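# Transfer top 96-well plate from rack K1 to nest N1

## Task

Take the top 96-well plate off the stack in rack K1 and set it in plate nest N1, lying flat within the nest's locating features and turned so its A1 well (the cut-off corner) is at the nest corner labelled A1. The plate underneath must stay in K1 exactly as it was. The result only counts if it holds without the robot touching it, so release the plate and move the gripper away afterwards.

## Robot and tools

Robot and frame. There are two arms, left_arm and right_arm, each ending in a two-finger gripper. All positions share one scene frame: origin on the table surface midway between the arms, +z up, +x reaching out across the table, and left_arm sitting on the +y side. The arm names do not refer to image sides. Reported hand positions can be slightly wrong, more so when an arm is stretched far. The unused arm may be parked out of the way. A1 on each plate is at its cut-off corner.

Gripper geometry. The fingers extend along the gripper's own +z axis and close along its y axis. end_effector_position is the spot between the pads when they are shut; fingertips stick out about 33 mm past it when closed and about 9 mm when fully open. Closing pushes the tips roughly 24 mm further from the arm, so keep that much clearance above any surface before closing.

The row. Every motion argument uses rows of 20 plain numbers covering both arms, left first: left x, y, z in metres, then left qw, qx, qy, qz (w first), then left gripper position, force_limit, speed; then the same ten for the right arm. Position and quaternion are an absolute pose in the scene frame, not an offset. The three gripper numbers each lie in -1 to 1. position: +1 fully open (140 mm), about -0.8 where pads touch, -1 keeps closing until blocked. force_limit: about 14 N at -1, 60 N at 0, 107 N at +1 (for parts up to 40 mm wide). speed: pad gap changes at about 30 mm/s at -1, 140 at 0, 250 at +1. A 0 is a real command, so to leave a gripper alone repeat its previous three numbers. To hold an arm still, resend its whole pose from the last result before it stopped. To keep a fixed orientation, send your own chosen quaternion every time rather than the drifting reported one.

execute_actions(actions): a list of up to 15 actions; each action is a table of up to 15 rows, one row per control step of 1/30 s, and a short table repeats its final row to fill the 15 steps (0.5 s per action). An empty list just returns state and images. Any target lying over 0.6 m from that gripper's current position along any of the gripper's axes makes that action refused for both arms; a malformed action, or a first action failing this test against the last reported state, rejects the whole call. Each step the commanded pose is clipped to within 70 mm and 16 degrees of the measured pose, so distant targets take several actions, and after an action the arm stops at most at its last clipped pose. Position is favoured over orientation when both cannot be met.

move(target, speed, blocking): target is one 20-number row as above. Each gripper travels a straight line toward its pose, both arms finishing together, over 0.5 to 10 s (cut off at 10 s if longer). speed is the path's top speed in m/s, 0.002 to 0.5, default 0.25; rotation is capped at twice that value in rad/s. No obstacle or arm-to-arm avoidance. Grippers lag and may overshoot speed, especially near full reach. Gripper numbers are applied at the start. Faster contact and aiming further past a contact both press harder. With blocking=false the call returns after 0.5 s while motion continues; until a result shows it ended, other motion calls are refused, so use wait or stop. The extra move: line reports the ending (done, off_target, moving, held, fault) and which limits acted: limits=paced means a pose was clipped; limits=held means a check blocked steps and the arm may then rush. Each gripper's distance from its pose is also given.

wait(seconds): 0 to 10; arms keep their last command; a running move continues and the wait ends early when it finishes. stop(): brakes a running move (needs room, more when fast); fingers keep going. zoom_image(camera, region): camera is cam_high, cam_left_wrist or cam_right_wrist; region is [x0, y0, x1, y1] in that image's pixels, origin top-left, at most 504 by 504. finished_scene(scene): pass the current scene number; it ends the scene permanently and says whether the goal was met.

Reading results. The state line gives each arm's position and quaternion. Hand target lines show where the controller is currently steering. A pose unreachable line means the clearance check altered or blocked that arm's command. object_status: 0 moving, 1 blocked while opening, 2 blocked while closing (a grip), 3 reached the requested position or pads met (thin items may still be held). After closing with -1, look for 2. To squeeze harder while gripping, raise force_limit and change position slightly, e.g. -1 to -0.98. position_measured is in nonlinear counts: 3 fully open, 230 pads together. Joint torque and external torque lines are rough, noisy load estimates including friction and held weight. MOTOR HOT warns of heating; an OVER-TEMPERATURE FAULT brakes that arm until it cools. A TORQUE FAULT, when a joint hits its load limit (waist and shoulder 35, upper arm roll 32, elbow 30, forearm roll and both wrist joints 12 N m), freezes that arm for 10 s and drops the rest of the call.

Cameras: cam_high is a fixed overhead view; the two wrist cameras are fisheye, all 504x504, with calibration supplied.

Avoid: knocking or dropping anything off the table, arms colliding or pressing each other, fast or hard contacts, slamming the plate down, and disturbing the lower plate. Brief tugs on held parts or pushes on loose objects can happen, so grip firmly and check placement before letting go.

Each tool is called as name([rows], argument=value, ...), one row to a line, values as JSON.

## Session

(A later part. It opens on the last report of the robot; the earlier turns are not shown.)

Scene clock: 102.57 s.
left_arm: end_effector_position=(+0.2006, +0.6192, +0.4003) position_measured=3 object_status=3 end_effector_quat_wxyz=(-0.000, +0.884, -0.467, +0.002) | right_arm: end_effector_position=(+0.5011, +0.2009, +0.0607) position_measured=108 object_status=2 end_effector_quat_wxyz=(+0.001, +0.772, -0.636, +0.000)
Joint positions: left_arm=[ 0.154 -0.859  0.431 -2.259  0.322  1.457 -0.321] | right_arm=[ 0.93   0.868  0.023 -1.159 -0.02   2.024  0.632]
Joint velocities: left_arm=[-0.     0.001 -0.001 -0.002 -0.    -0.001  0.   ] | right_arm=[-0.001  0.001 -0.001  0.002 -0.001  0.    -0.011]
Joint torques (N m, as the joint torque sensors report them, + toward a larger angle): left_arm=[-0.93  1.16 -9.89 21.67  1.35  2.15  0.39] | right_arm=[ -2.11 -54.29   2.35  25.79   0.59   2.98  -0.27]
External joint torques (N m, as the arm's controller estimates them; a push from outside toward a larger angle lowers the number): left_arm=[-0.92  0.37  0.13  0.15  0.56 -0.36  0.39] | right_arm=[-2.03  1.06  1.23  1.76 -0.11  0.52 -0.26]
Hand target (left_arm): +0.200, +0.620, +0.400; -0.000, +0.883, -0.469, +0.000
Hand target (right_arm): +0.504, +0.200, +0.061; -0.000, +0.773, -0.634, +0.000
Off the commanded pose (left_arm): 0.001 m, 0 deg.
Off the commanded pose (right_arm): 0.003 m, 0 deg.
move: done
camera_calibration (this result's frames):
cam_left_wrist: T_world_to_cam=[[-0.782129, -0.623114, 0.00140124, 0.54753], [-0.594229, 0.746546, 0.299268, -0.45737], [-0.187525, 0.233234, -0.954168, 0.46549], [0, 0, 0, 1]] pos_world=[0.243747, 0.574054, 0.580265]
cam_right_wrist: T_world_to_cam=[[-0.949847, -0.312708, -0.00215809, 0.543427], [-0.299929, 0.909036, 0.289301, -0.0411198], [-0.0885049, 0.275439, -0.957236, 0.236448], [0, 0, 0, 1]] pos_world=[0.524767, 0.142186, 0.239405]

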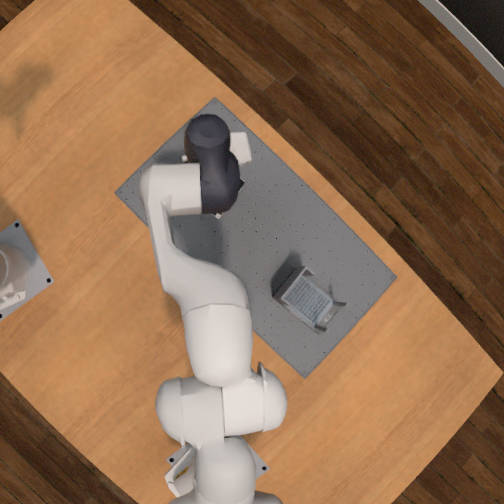

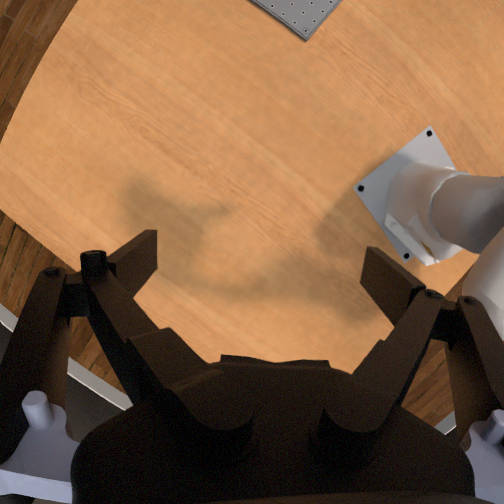

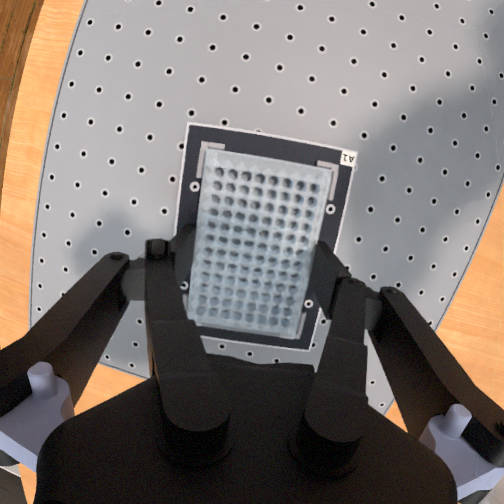

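move(target=[0.2,0.62,0.4,0,0.883,-0.469,0,1,0,0,0.5017,0.1985,0.054,0,0.7715,-0.6362,0,-1,-0.2,-1], speed=0.01)

zoom_image(camera="cam_right_wrist", region=[140,110,380,350])

Scene clock: 107.70 s.
left_arm: end_effector_position=(+0.2006, +0.6192, +0.4003) position_measured=3 object_status=3 end_effector_quat_wxyz=(-0.000, +0.884, -0.467, +0.002) | right_arm: end_effector_position=(+0.5009, +0.2012, +0.0597) position_measured=108 object_status=2 end_effector_quat_wxyz=(-0.002, +0.772, -0.635, +0.000)
Joint positions: left_arm=[ 0.154 -0.859  0.431 -2.259  0.322  1.457 -0.321] | right_arm=[ 0.929  0.861  0.023 -1.175 -0.02   2.039  0.63 ]
Joint velocities: left_arm=[ 0.     0.001 -0.    -0.001 -0.     0.     0.   ] | right_arm=[-0.    -0.002  0.    -0.003 -0.001  0.003 -0.001]
Joint torques (N m, as the joint torque sensors report them, + toward a larger angle): left_arm=[-1.1   1.03 -9.56 21.75  1.36  2.14  0.36] | right_arm=[ -1.03 -51.88   1.6   21.44   0.84   3.71   0.  ]
External joint torques (N m, as the arm's controller estimates them; a push from outside toward a larger angle lowers the number): left_arm=[-1.13  0.29  0.47  0.15  0.56 -0.38  0.36] | right_arm=[-1.02  3.2   0.43 -2.51  0.13  1.24  0.  ]
Hand target (left_arm): +0.200, +0.620, +0.400; -0.000, +0.883, -0.469, +0.000
Hand target (right_arm): +0.502, +0.198, +0.054; +0.000, +0.771, -0.636, +0.000
Off the commanded pose (left_arm): 0.001 m, 0 deg.
Off the commanded pose (right_arm): 0.006 m, 0 deg.
move: off_target (right_arm)
camera_calibration (this result's frames):
cam_left_wrist: T_world_to_cam=[[-0.782131, -0.623113, 0.00140957, 0.547528], [-0.594225, 0.746547, 0.299272, -0.457377], [-0.187533, 0.233232, -0.954167, 0.465494], [0, 0, 0, 1]] pos_world=[0.243749, 0.574057, 0.580267]
cam_right_wrist: T_world_to_cam=[[-0.949023, -0.315132, -0.00687415, 0.543613], [-0.303285, 0.906968, 0.292279, -0.0392051], [-0.0858719, 0.279464, -0.956308, 0.233239], [0, 0, 0, 1]] pos_world=[0.524039, 0.141686, 0.238245]

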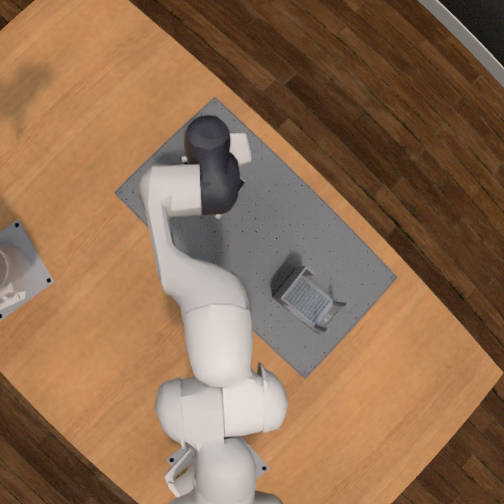

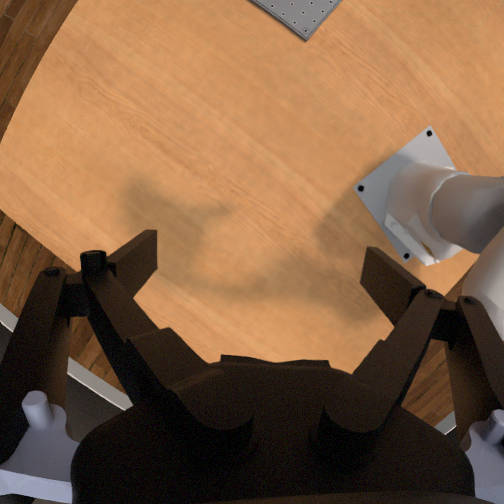

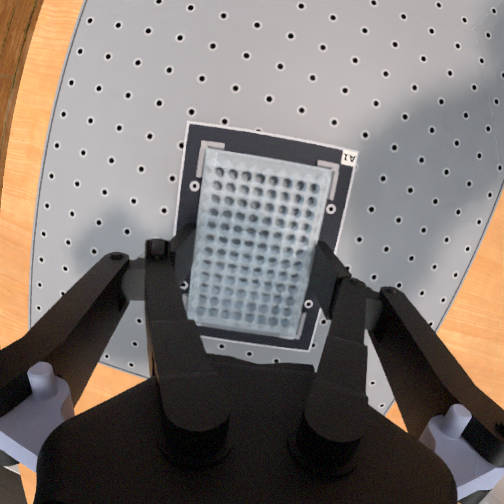

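Region (140, 110, 380, 350) of cam_right_wrist's 504x504 image, scaled by 2.100, with more detail than that image has.

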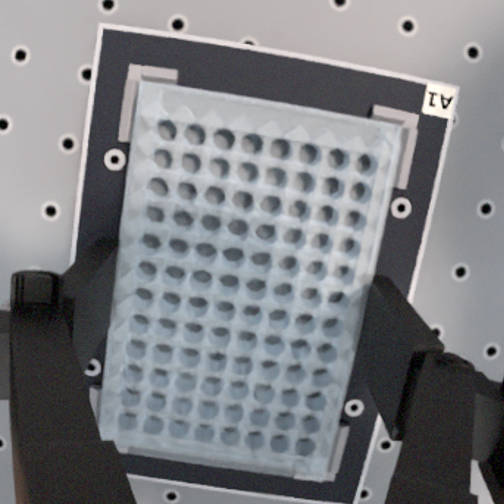

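Resting on the far locators; ease off and slide toward -y.

move(target=[0.2,0.62,0.4,0,0.883,-0.469,0,1,0,0,0.5017,0.1975,0.0595,0,0.7715,-0.6362,0,-1,-0.2,-1], speed=0.01)

zoom_image(camera="cam_right_wrist", region=[180,120,360,220])

move(target=[0.2,0.62,0.4,0,0.883,-0.469,0,1,0,0,0.5017,0.1985,0.054,0,0.7715,-0.6362,0,-1,-0.2,-1], speed=0.01)

zoom_image(camera="cam_right_wrist", region=[180,120,360,220])

Scene clock: 115.17 s.
left_arm: end_effector_position=(+0.2006, +0.6192, +0.4003) position_measured=3 object_status=3 end_effector_quat_wxyz=(-0.000, +0.884, -0.467, +0.002) | right_arm: end_effector_position=(+0.5006, +0.2010, +0.0601) position_measured=108 object_status=2 end_effector_quat_wxyz=(-0.002, +0.772, -0.635, +0.000)
Joint positions: left_arm=[ 0.154 -0.859  0.431 -2.259  0.322  1.457 -0.321] | right_arm=[ 0.929  0.858  0.023 -1.18  -0.02   2.042  0.63 ]
Joint velocities: left_arm=[ 0.001  0.    -0.001  0.     0.     0.     0.   ] | right_arm=[-0.001  0.001  0.    -0.002 -0.     0.002  0.001]
Joint torques (N m, as the joint torque sensors report them, + toward a larger angle): left_arm=[-1.1   1.18 -9.65 21.37  1.31  2.18  0.38] | right_arm=[ -1.83 -56.58   1.57  22.12   0.93   2.16  -0.03]
External joint torques (N m, as the arm's controller estimates them; a push from outside toward a larger angle lowers the number): left_arm=[-1.13  0.4   0.31 -0.16  0.5  -0.33  0.38] | right_arm=[-1.84 -1.59  0.4  -1.82  0.23 -0.31 -0.03]
Hand target (left_arm): +0.200, +0.620, +0.400; -0.000, +0.883, -0.469, +0.000
Hand target (right_arm): +0.502, +0.198, +0.059; -0.000, +0.772, -0.636, +0.000
Off the commanded pose (left_arm): 0.001 m, 0 deg.
Off the commanded pose (right_arm): 0.004 m, 0 deg.
move: off_target (right_arm)
camera_calibration (this result's frames):
cam_left_wrist: T_world_to_cam=[[-0.782131, -0.623113, 0.00141338, 0.547529], [-0.594224, 0.746548, 0.299274, -0.457382], [-0.187537, 0.233232, -0.954166, 0.465498], [0, 0, 0, 1]] pos_world=[0.24375, 0.574061, 0.580271]
cam_right_wrist: T_world_to_cam=[[-0.948968, -0.315278, -0.00771559, 0.543314], [-0.303616, 0.906701, 0.292765, -0.0390657], [-0.0853066, 0.280167, -0.956153, 0.233207], [0, 0, 0, 1]] pos_world=[0.52362, 0.141379, 0.238611]

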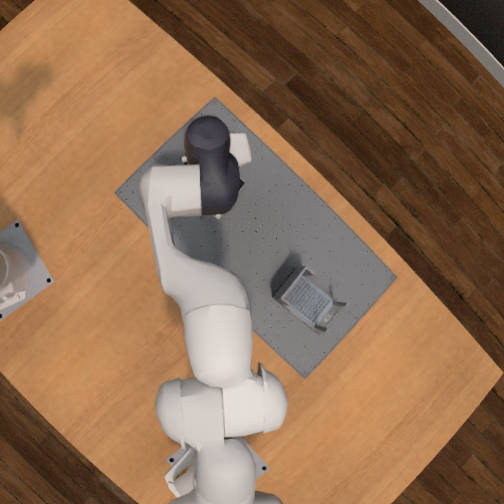

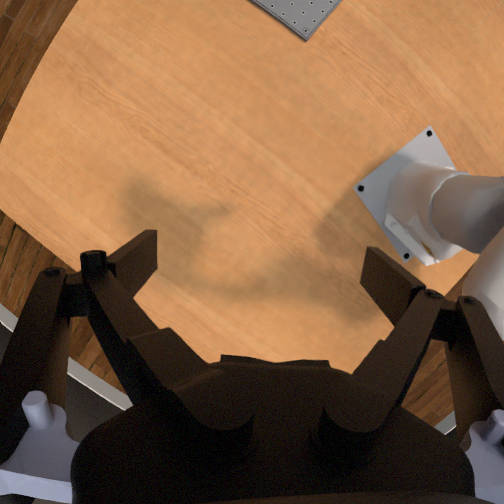

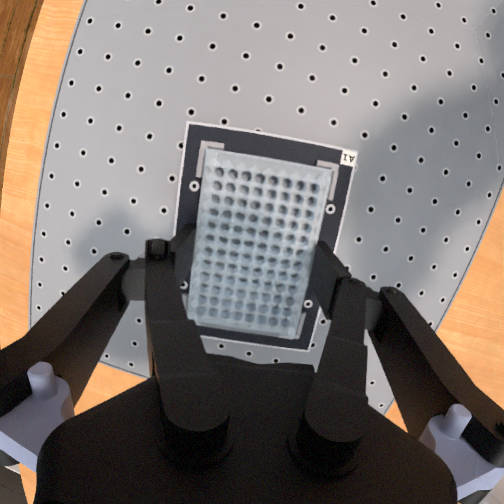

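Region (180, 120, 360, 220) of cam_right_wrist's 504x504 image, scaled by 2.800, with more detail than that image has.

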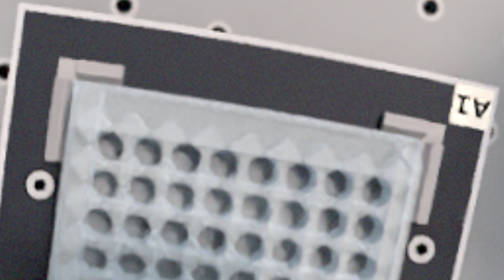

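Scene clock: 116.07 s.
left_arm: end_effector_position=(+0.2006, +0.6192, +0.4004) position_measured=3 object_status=3 end_effector_quat_wxyz=(-0.000, +0.884, -0.467, +0.002) | right_arm: end_effector_position=(+0.5007, +0.2012, +0.0598) position_measured=108 object_status=2 end_effector_quat_wxyz=(-0.002, +0.772, -0.635, +0.000)
Joint positions: left_arm=[ 0.154 -0.859  0.431 -2.259  0.322  1.457 -0.321] | right_arm=[ 0.929  0.859  0.023 -1.179 -0.02   2.043  0.63 ]
Joint velocities: left_arm=[-0.     0.001 -0.     0.    -0.     0.    -0.   ] | right_arm=[ 0.002  0.001 -0.002 -0.001 -0.     0.    -0.   ]
Joint torques (N m, as the joint torque sensors report them, + toward a larger angle): left_arm=[-1.07  1.11 -9.55 21.74  1.32  2.19  0.36] | right_arm=[ -1.41 -50.37   1.7   23.51   0.91   3.26  -0.03]
External joint torques (N m, as the arm's controller estimates them; a push from outside toward a larger angle lowers the number): left_arm=[-1.04  0.22  0.49  0.26  0.52 -0.32  0.36] | right_arm=[-1.42  4.76  0.54 -0.45  0.21  0.79 -0.03]
Hand target (left_arm): +0.200, +0.620, +0.400; -0.000, +0.883, -0.469, +0.000
Hand target (right_arm): +0.502, +0.198, +0.054; -0.000, +0.771, -0.636, +0.000
Off the commanded pose (left_arm): 0.001 m, 0 deg.
Off the commanded pose (right_arm): 0.006 m, 0 deg.
move: off_target (right_arm)
camera_calibration (this result's frames):
cam_left_wrist: T_world_to_cam=[[-0.78213, -0.623113, 0.00141279, 0.54753], [-0.594224, 0.746547, 0.299274, -0.457382], [-0.187536, 0.233232, -0.954166, 0.465498], [0, 0, 0, 1]] pos_world=[0.24375, 0.574062, 0.580272]
cam_right_wrist: T_world_to_cam=[[-0.948966, -0.315274, -0.00810057, 0.543528], [-0.303699, 0.906596, 0.293002, -0.0390289], [-0.085032, 0.280509, -0.956078, 0.232619], [0, 0, 0, 1]] pos_world=[0.523717, 0.141492, 0.23824]

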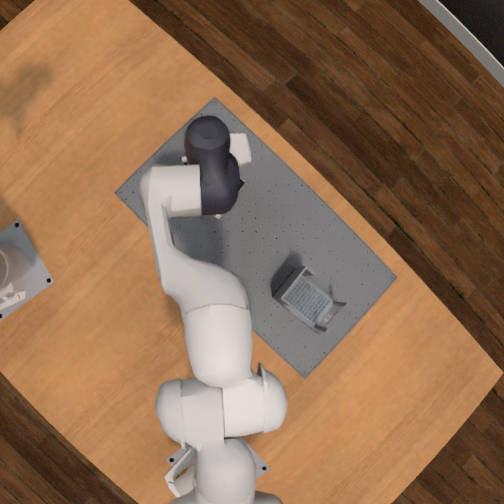

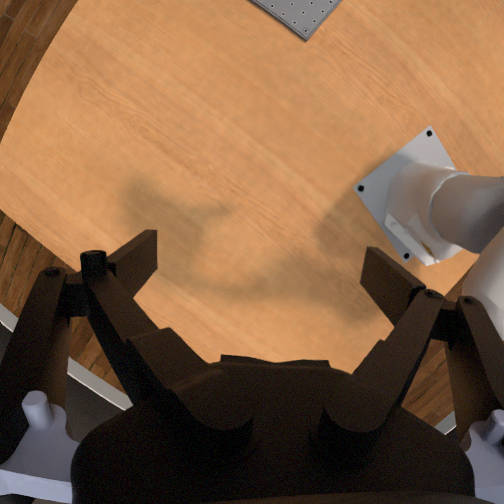

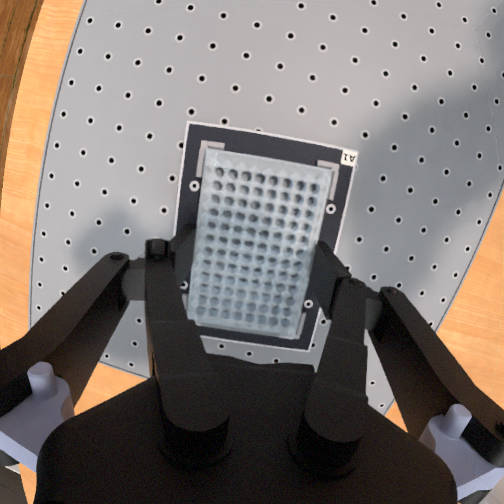

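Region (180, 120, 360, 220) of cam_right_wrist's 504x504 image, scaled by 2.800, with more detail than that image has.

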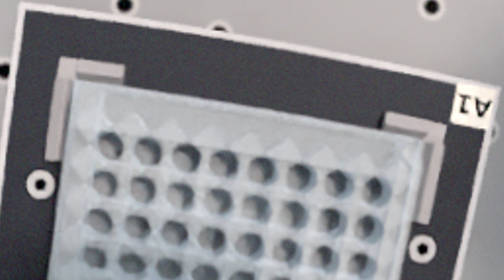

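move(target=[0.2,0.62,0.4,0,0.883,-0.469,0,1,0,0,0.501,0.201,0.0595,0,0.7715,-0.6362,0,0.6,-0.2,-0.3])

move(target=[0.2,0.62,0.4,0,0.883,-0.469,0,1,0,0,0.501,0.201,0.13,0,0.7715,-0.6362,0,0.6,-0.2,-0.3], speed=0.15)

zoom_image(camera="cam_right_wrist", region=[170,130,350,310])

move(target=[0.2,0.62,0.4,0,0.883,-0.469,0,1,0,0,0.3,-0.05,0.3,0,0.7715,-0.6362,0,0.6,-0.2,-0.3], speed=0.4)

zoom_image(camera="cam_high", region=[160,135,260,235])

Scene clock: 122.77 s.
left_arm: end_effector_position=(+0.2006, +0.6192, +0.4004) position_measured=3 object_status=3 end_effector_quat_wxyz=(-0.000, +0.884, -0.467, +0.002) | right_arm: end_effector_position=(+0.5012, +0.2015, +0.0598) position_measured=53 object_status=3 end_effector_quat_wxyz=(-0.001, +0.772, -0.635, +0.000)
Joint positions: left_arm=[ 0.153 -0.859  0.431 -2.259  0.322  1.457 -0.321] | right_arm=[ 0.929  0.864  0.024 -1.169 -0.02   2.035  0.63 ]
Joint velocities: left_arm=[-0.     0.    -0.     0.    -0.002 -0.001 -0.002] | right_arm=[-0.    -0.    -0.     0.001 -0.001 -0.005 -0.001]
Joint torques (N m, as the joint torque sensors report them, + toward a larger angle): left_arm=[-1.17  1.2  -9.69 21.44  1.31  2.15  0.41] | right_arm=[  0.16 -54.57   1.91  25.59   0.87   2.29   0.12]
External joint torques (N m, as the arm's controller estimates them; a push from outside toward a larger angle lowers the number): left_arm=[-1.17  0.46  0.38 -0.15  0.52 -0.37  0.41] | right_arm=[ 0.19  0.61  0.75  1.62  0.16 -0.17  0.12]
Hand target (left_arm): +0.200, +0.620, +0.400; -0.000, +0.883, -0.469, +0.000
Hand target (right_arm): +0.501, +0.201, +0.059; -0.000, +0.772, -0.636, -0.000
Off the commanded pose (left_arm): 0.001 m, 0 deg.
Off the commanded pose (right_arm): 0.001 m, 0 deg.
move: done
camera_calibration (this result's frames):
cam_left_wrist: T_world_to_cam=[[-0.78213, -0.623113, 0.00141593, 0.547531], [-0.594223, 0.746548, 0.299275, -0.457387], [-0.18754, 0.233231, -0.954166, 0.465502], [0, 0, 0, 1]] pos_world=[0.243751, 0.574066, 0.580275]
cam_right_wrist: T_world_to_cam=[[-0.949036, -0.315107, -0.00616134, 0.543968], [-0.303084, 0.907113, 0.292037, -0.0395913], [-0.0864339, 0.279021, -0.956387, 0.233613], [0, 0, 0, 1]] pos_world=[0.524438, 0.142139, 0.238338]

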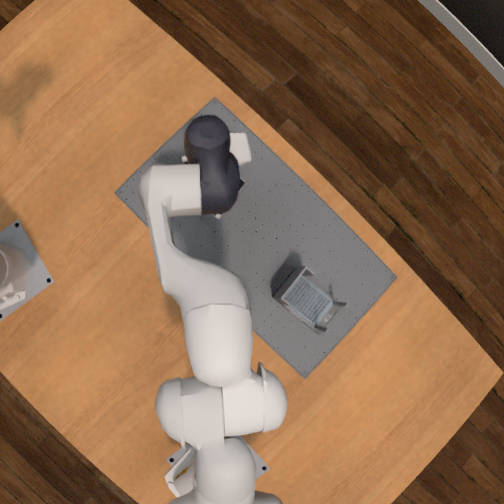

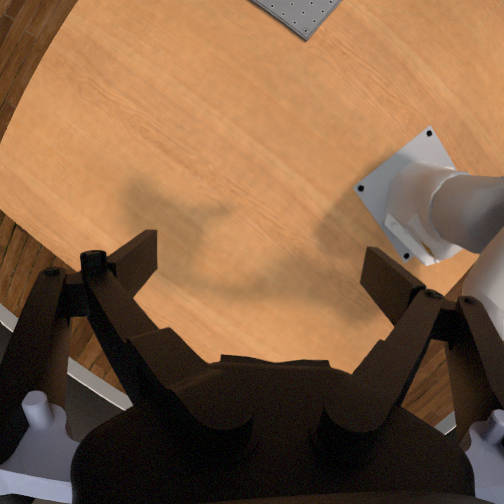

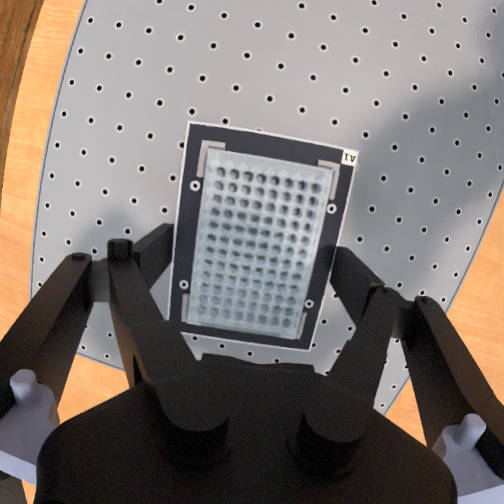

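Scene clock: 123.87 s.
left_arm: end_effector_position=(+0.2006, +0.6192, +0.4004) position_measured=3 object_status=3 end_effector_quat_wxyz=(-0.000, +0.884, -0.467, +0.002) | right_arm: end_effector_position=(+0.5021, +0.2008, +0.1307) position_measured=53 object_status=3 end_effector_quat_wxyz=(-0.002, +0.772, -0.636, +0.001)
Joint positions: left_arm=[ 0.153 -0.859  0.431 -2.259  0.322  1.457 -0.321] | right_arm=[ 0.929  0.799  0.024 -1.1   -0.02   1.902  0.63 ]
Joint velocities: left_arm=[ 0.001 -0.     0.001  0.     0.    -0.001  0.   ] | right_arm=[ 0.001  0.    -0.001 -0.001 -0.    -0.01   0.001]
Joint torques (N m, as the joint torque sensors report them, + toward a larger angle): left_arm=[-1.32  1.08 -9.95 21.6   1.36  2.16  0.35] | right_arm=[  0.25 -53.9    2.43  25.06   1.2    2.25   0.02]
External joint torques (N m, as the arm's controller estimates them; a push from outside toward a larger angle lowers the number): left_arm=[-1.41  0.37 -0.03 -0.01  0.54 -0.36  0.35] | right_arm=[ 0.22  0.56  1.32  0.7   0.46 -0.21  0.02]
Hand target (left_arm): +0.200, +0.620, +0.400; -0.000, +0.883, -0.469, +0.000
Hand target (right_arm): +0.500, +0.201, +0.130; -0.000, +0.772, -0.636, -0.000
Off the commanded pose (left_arm): 0.001 m, 0 deg.
Off the commanded pose (right_arm): 0.001 m, 0 deg.
move: done
camera_calibration (this result's frames):
cam_left_wrist: T_world_to_cam=[[-0.78213, -0.623114, 0.00141614, 0.547532], [-0.594223, 0.746547, 0.299275, -0.457387], [-0.18754, 0.233231, -0.954166, 0.465503], [0, 0, 0, 1]] pos_world=[0.243751, 0.574067, 0.580276]
cam_right_wrist: T_world_to_cam=[[-0.94945, -0.313806, -0.00838775, 0.545309], [-0.302559, 0.907644, 0.290931, -0.0596178], [-0.0836828, 0.278762, -0.956707, 0.30046], [0, 0, 0, 1]] pos_world=[0.524849, 0.141476, 0.30937]

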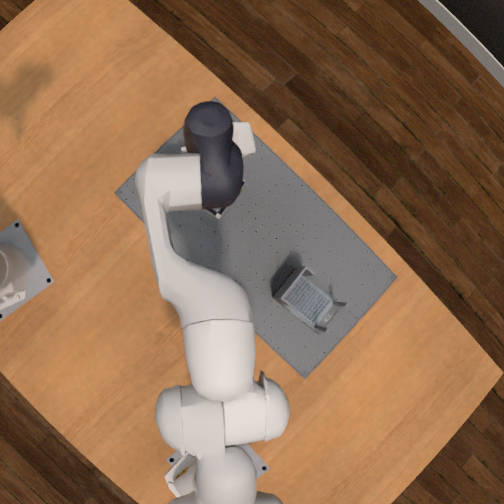

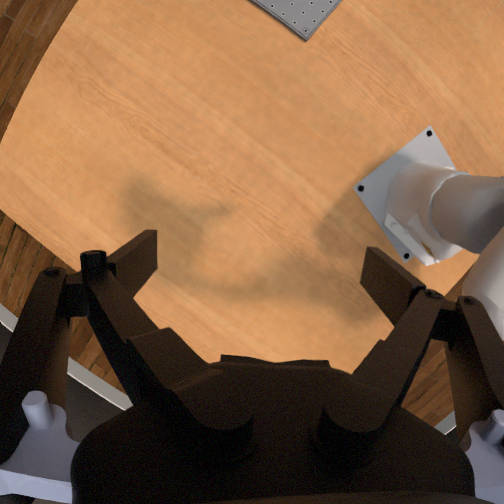

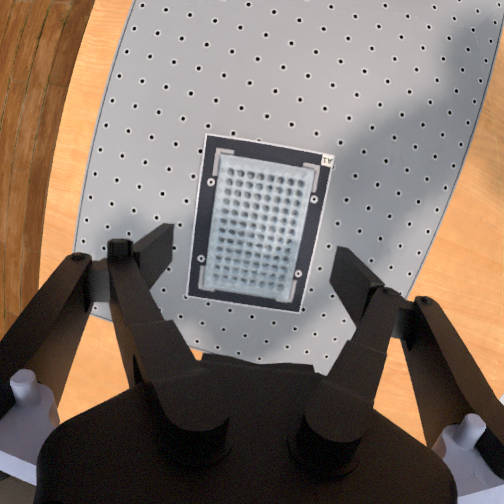

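Region (170, 130, 350, 310) of cam_right_wrist's 504x504 image, scaled by 2.800, with more detail than that image has.

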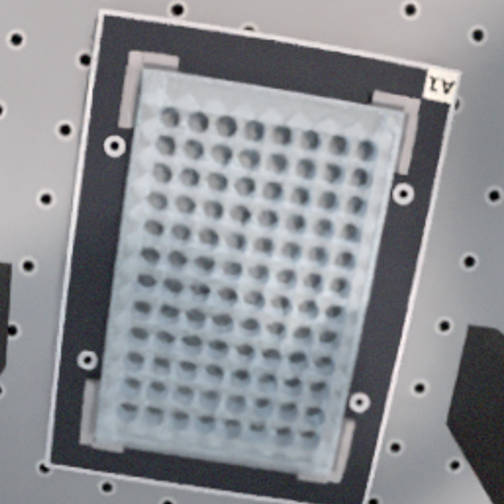

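Scene clock: 125.53 s.
left_arm: end_effector_position=(+0.2006, +0.6192, +0.4004) position_measured=3 object_status=3 end_effector_quat_wxyz=(-0.000, +0.884, -0.467, +0.002) | right_arm: end_effector_position=(+0.3032, -0.0492, +0.3019) position_measured=53 object_status=3 end_effector_quat_wxyz=(-0.002, +0.769, -0.640, +0.002)
Joint positions: left_arm=[ 0.153 -0.859  0.431 -2.259  0.322  1.457 -0.321] | right_arm=[ 0.891 -0.362 -0.007 -2.241 -0.005  1.884  0.575]
Joint velocities: left_arm=[-0.001 -0.    -0.     0.001 -0.     0.    -0.002] | right_arm=[ 0.    -0.    -0.001 -0.001  0.    -0.008 -0.009]
Joint torques (N m, as the joint torque sensors report them, + toward a larger angle): left_arm=[-0.88  1.2  -9.64 21.7   1.33  2.16  0.38] | right_arm=[  1.17 -19.9   -0.95  23.53   0.66   2.39  -0.32]
External joint torques (N m, as the arm's controller estimates them; a push from outside toward a larger angle lowers the number): left_arm=[-0.88  0.48  0.39  0.13  0.53 -0.36  0.38] | right_arm=[ 1.19 -0.47 -0.67 -0.84 -0.09 -0.08 -0.32]
Hand target (left_arm): +0.200, +0.620, +0.400; -0.000, +0.883, -0.469, +0.000
Hand target (right_arm): +0.302, -0.051, +0.301; -0.000, +0.772, -0.636, +0.001
Off the commanded pose (left_arm): 0.001 m, 0 deg.
Off the commanded pose (right_arm): 0.004 m, 1 deg.
move: off_target (right_arm)
camera_calibration (this result's frames):
cam_left_wrist: T_world_to_cam=[[-0.78213, -0.623113, 0.00141568, 0.547533], [-0.594223, 0.746548, 0.299275, -0.457388], [-0.187539, 0.233231, -0.954166, 0.465504], [0, 0, 0, 1]] pos_world=[0.243752, 0.574067, 0.580278]
cam_right_wrist: T_world_to_cam=[[-0.952692, -0.303784, -0.00960379, 0.281224], [-0.293312, 0.910649, 0.29101, 0.0546992], [-0.0796587, 0.28006, -0.956672, 0.516063], [0, 0, 0, 1]] pos_world=[0.325072, -0.108909, 0.480486]

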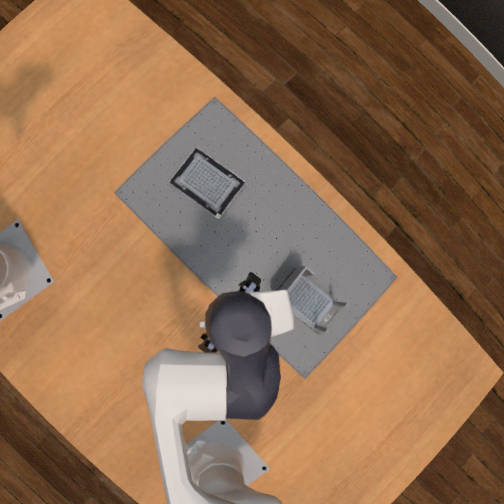

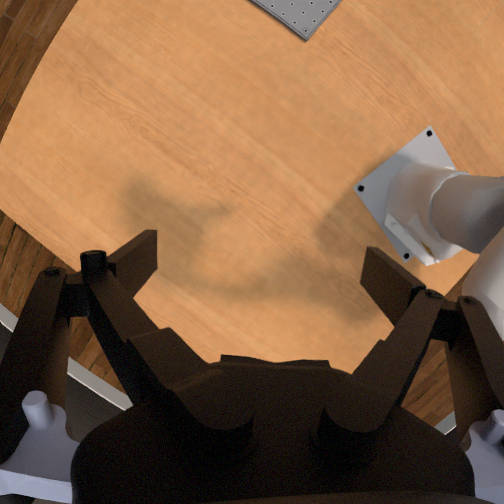

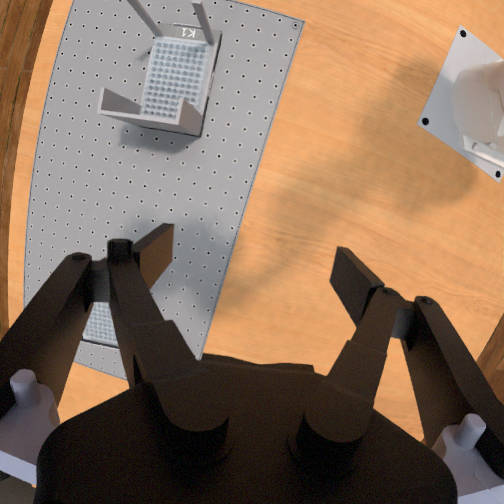

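Region (160, 135, 260, 235) of cam_high's 504x504 image, scaled by 5.040, with more detail than that image has.

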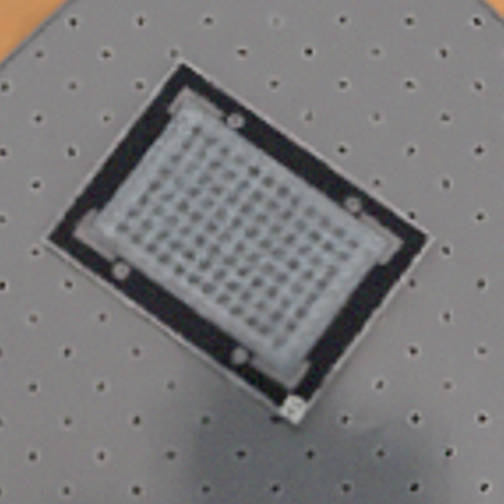

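finished_scene(scene=1)

The scene is finished: the task was done.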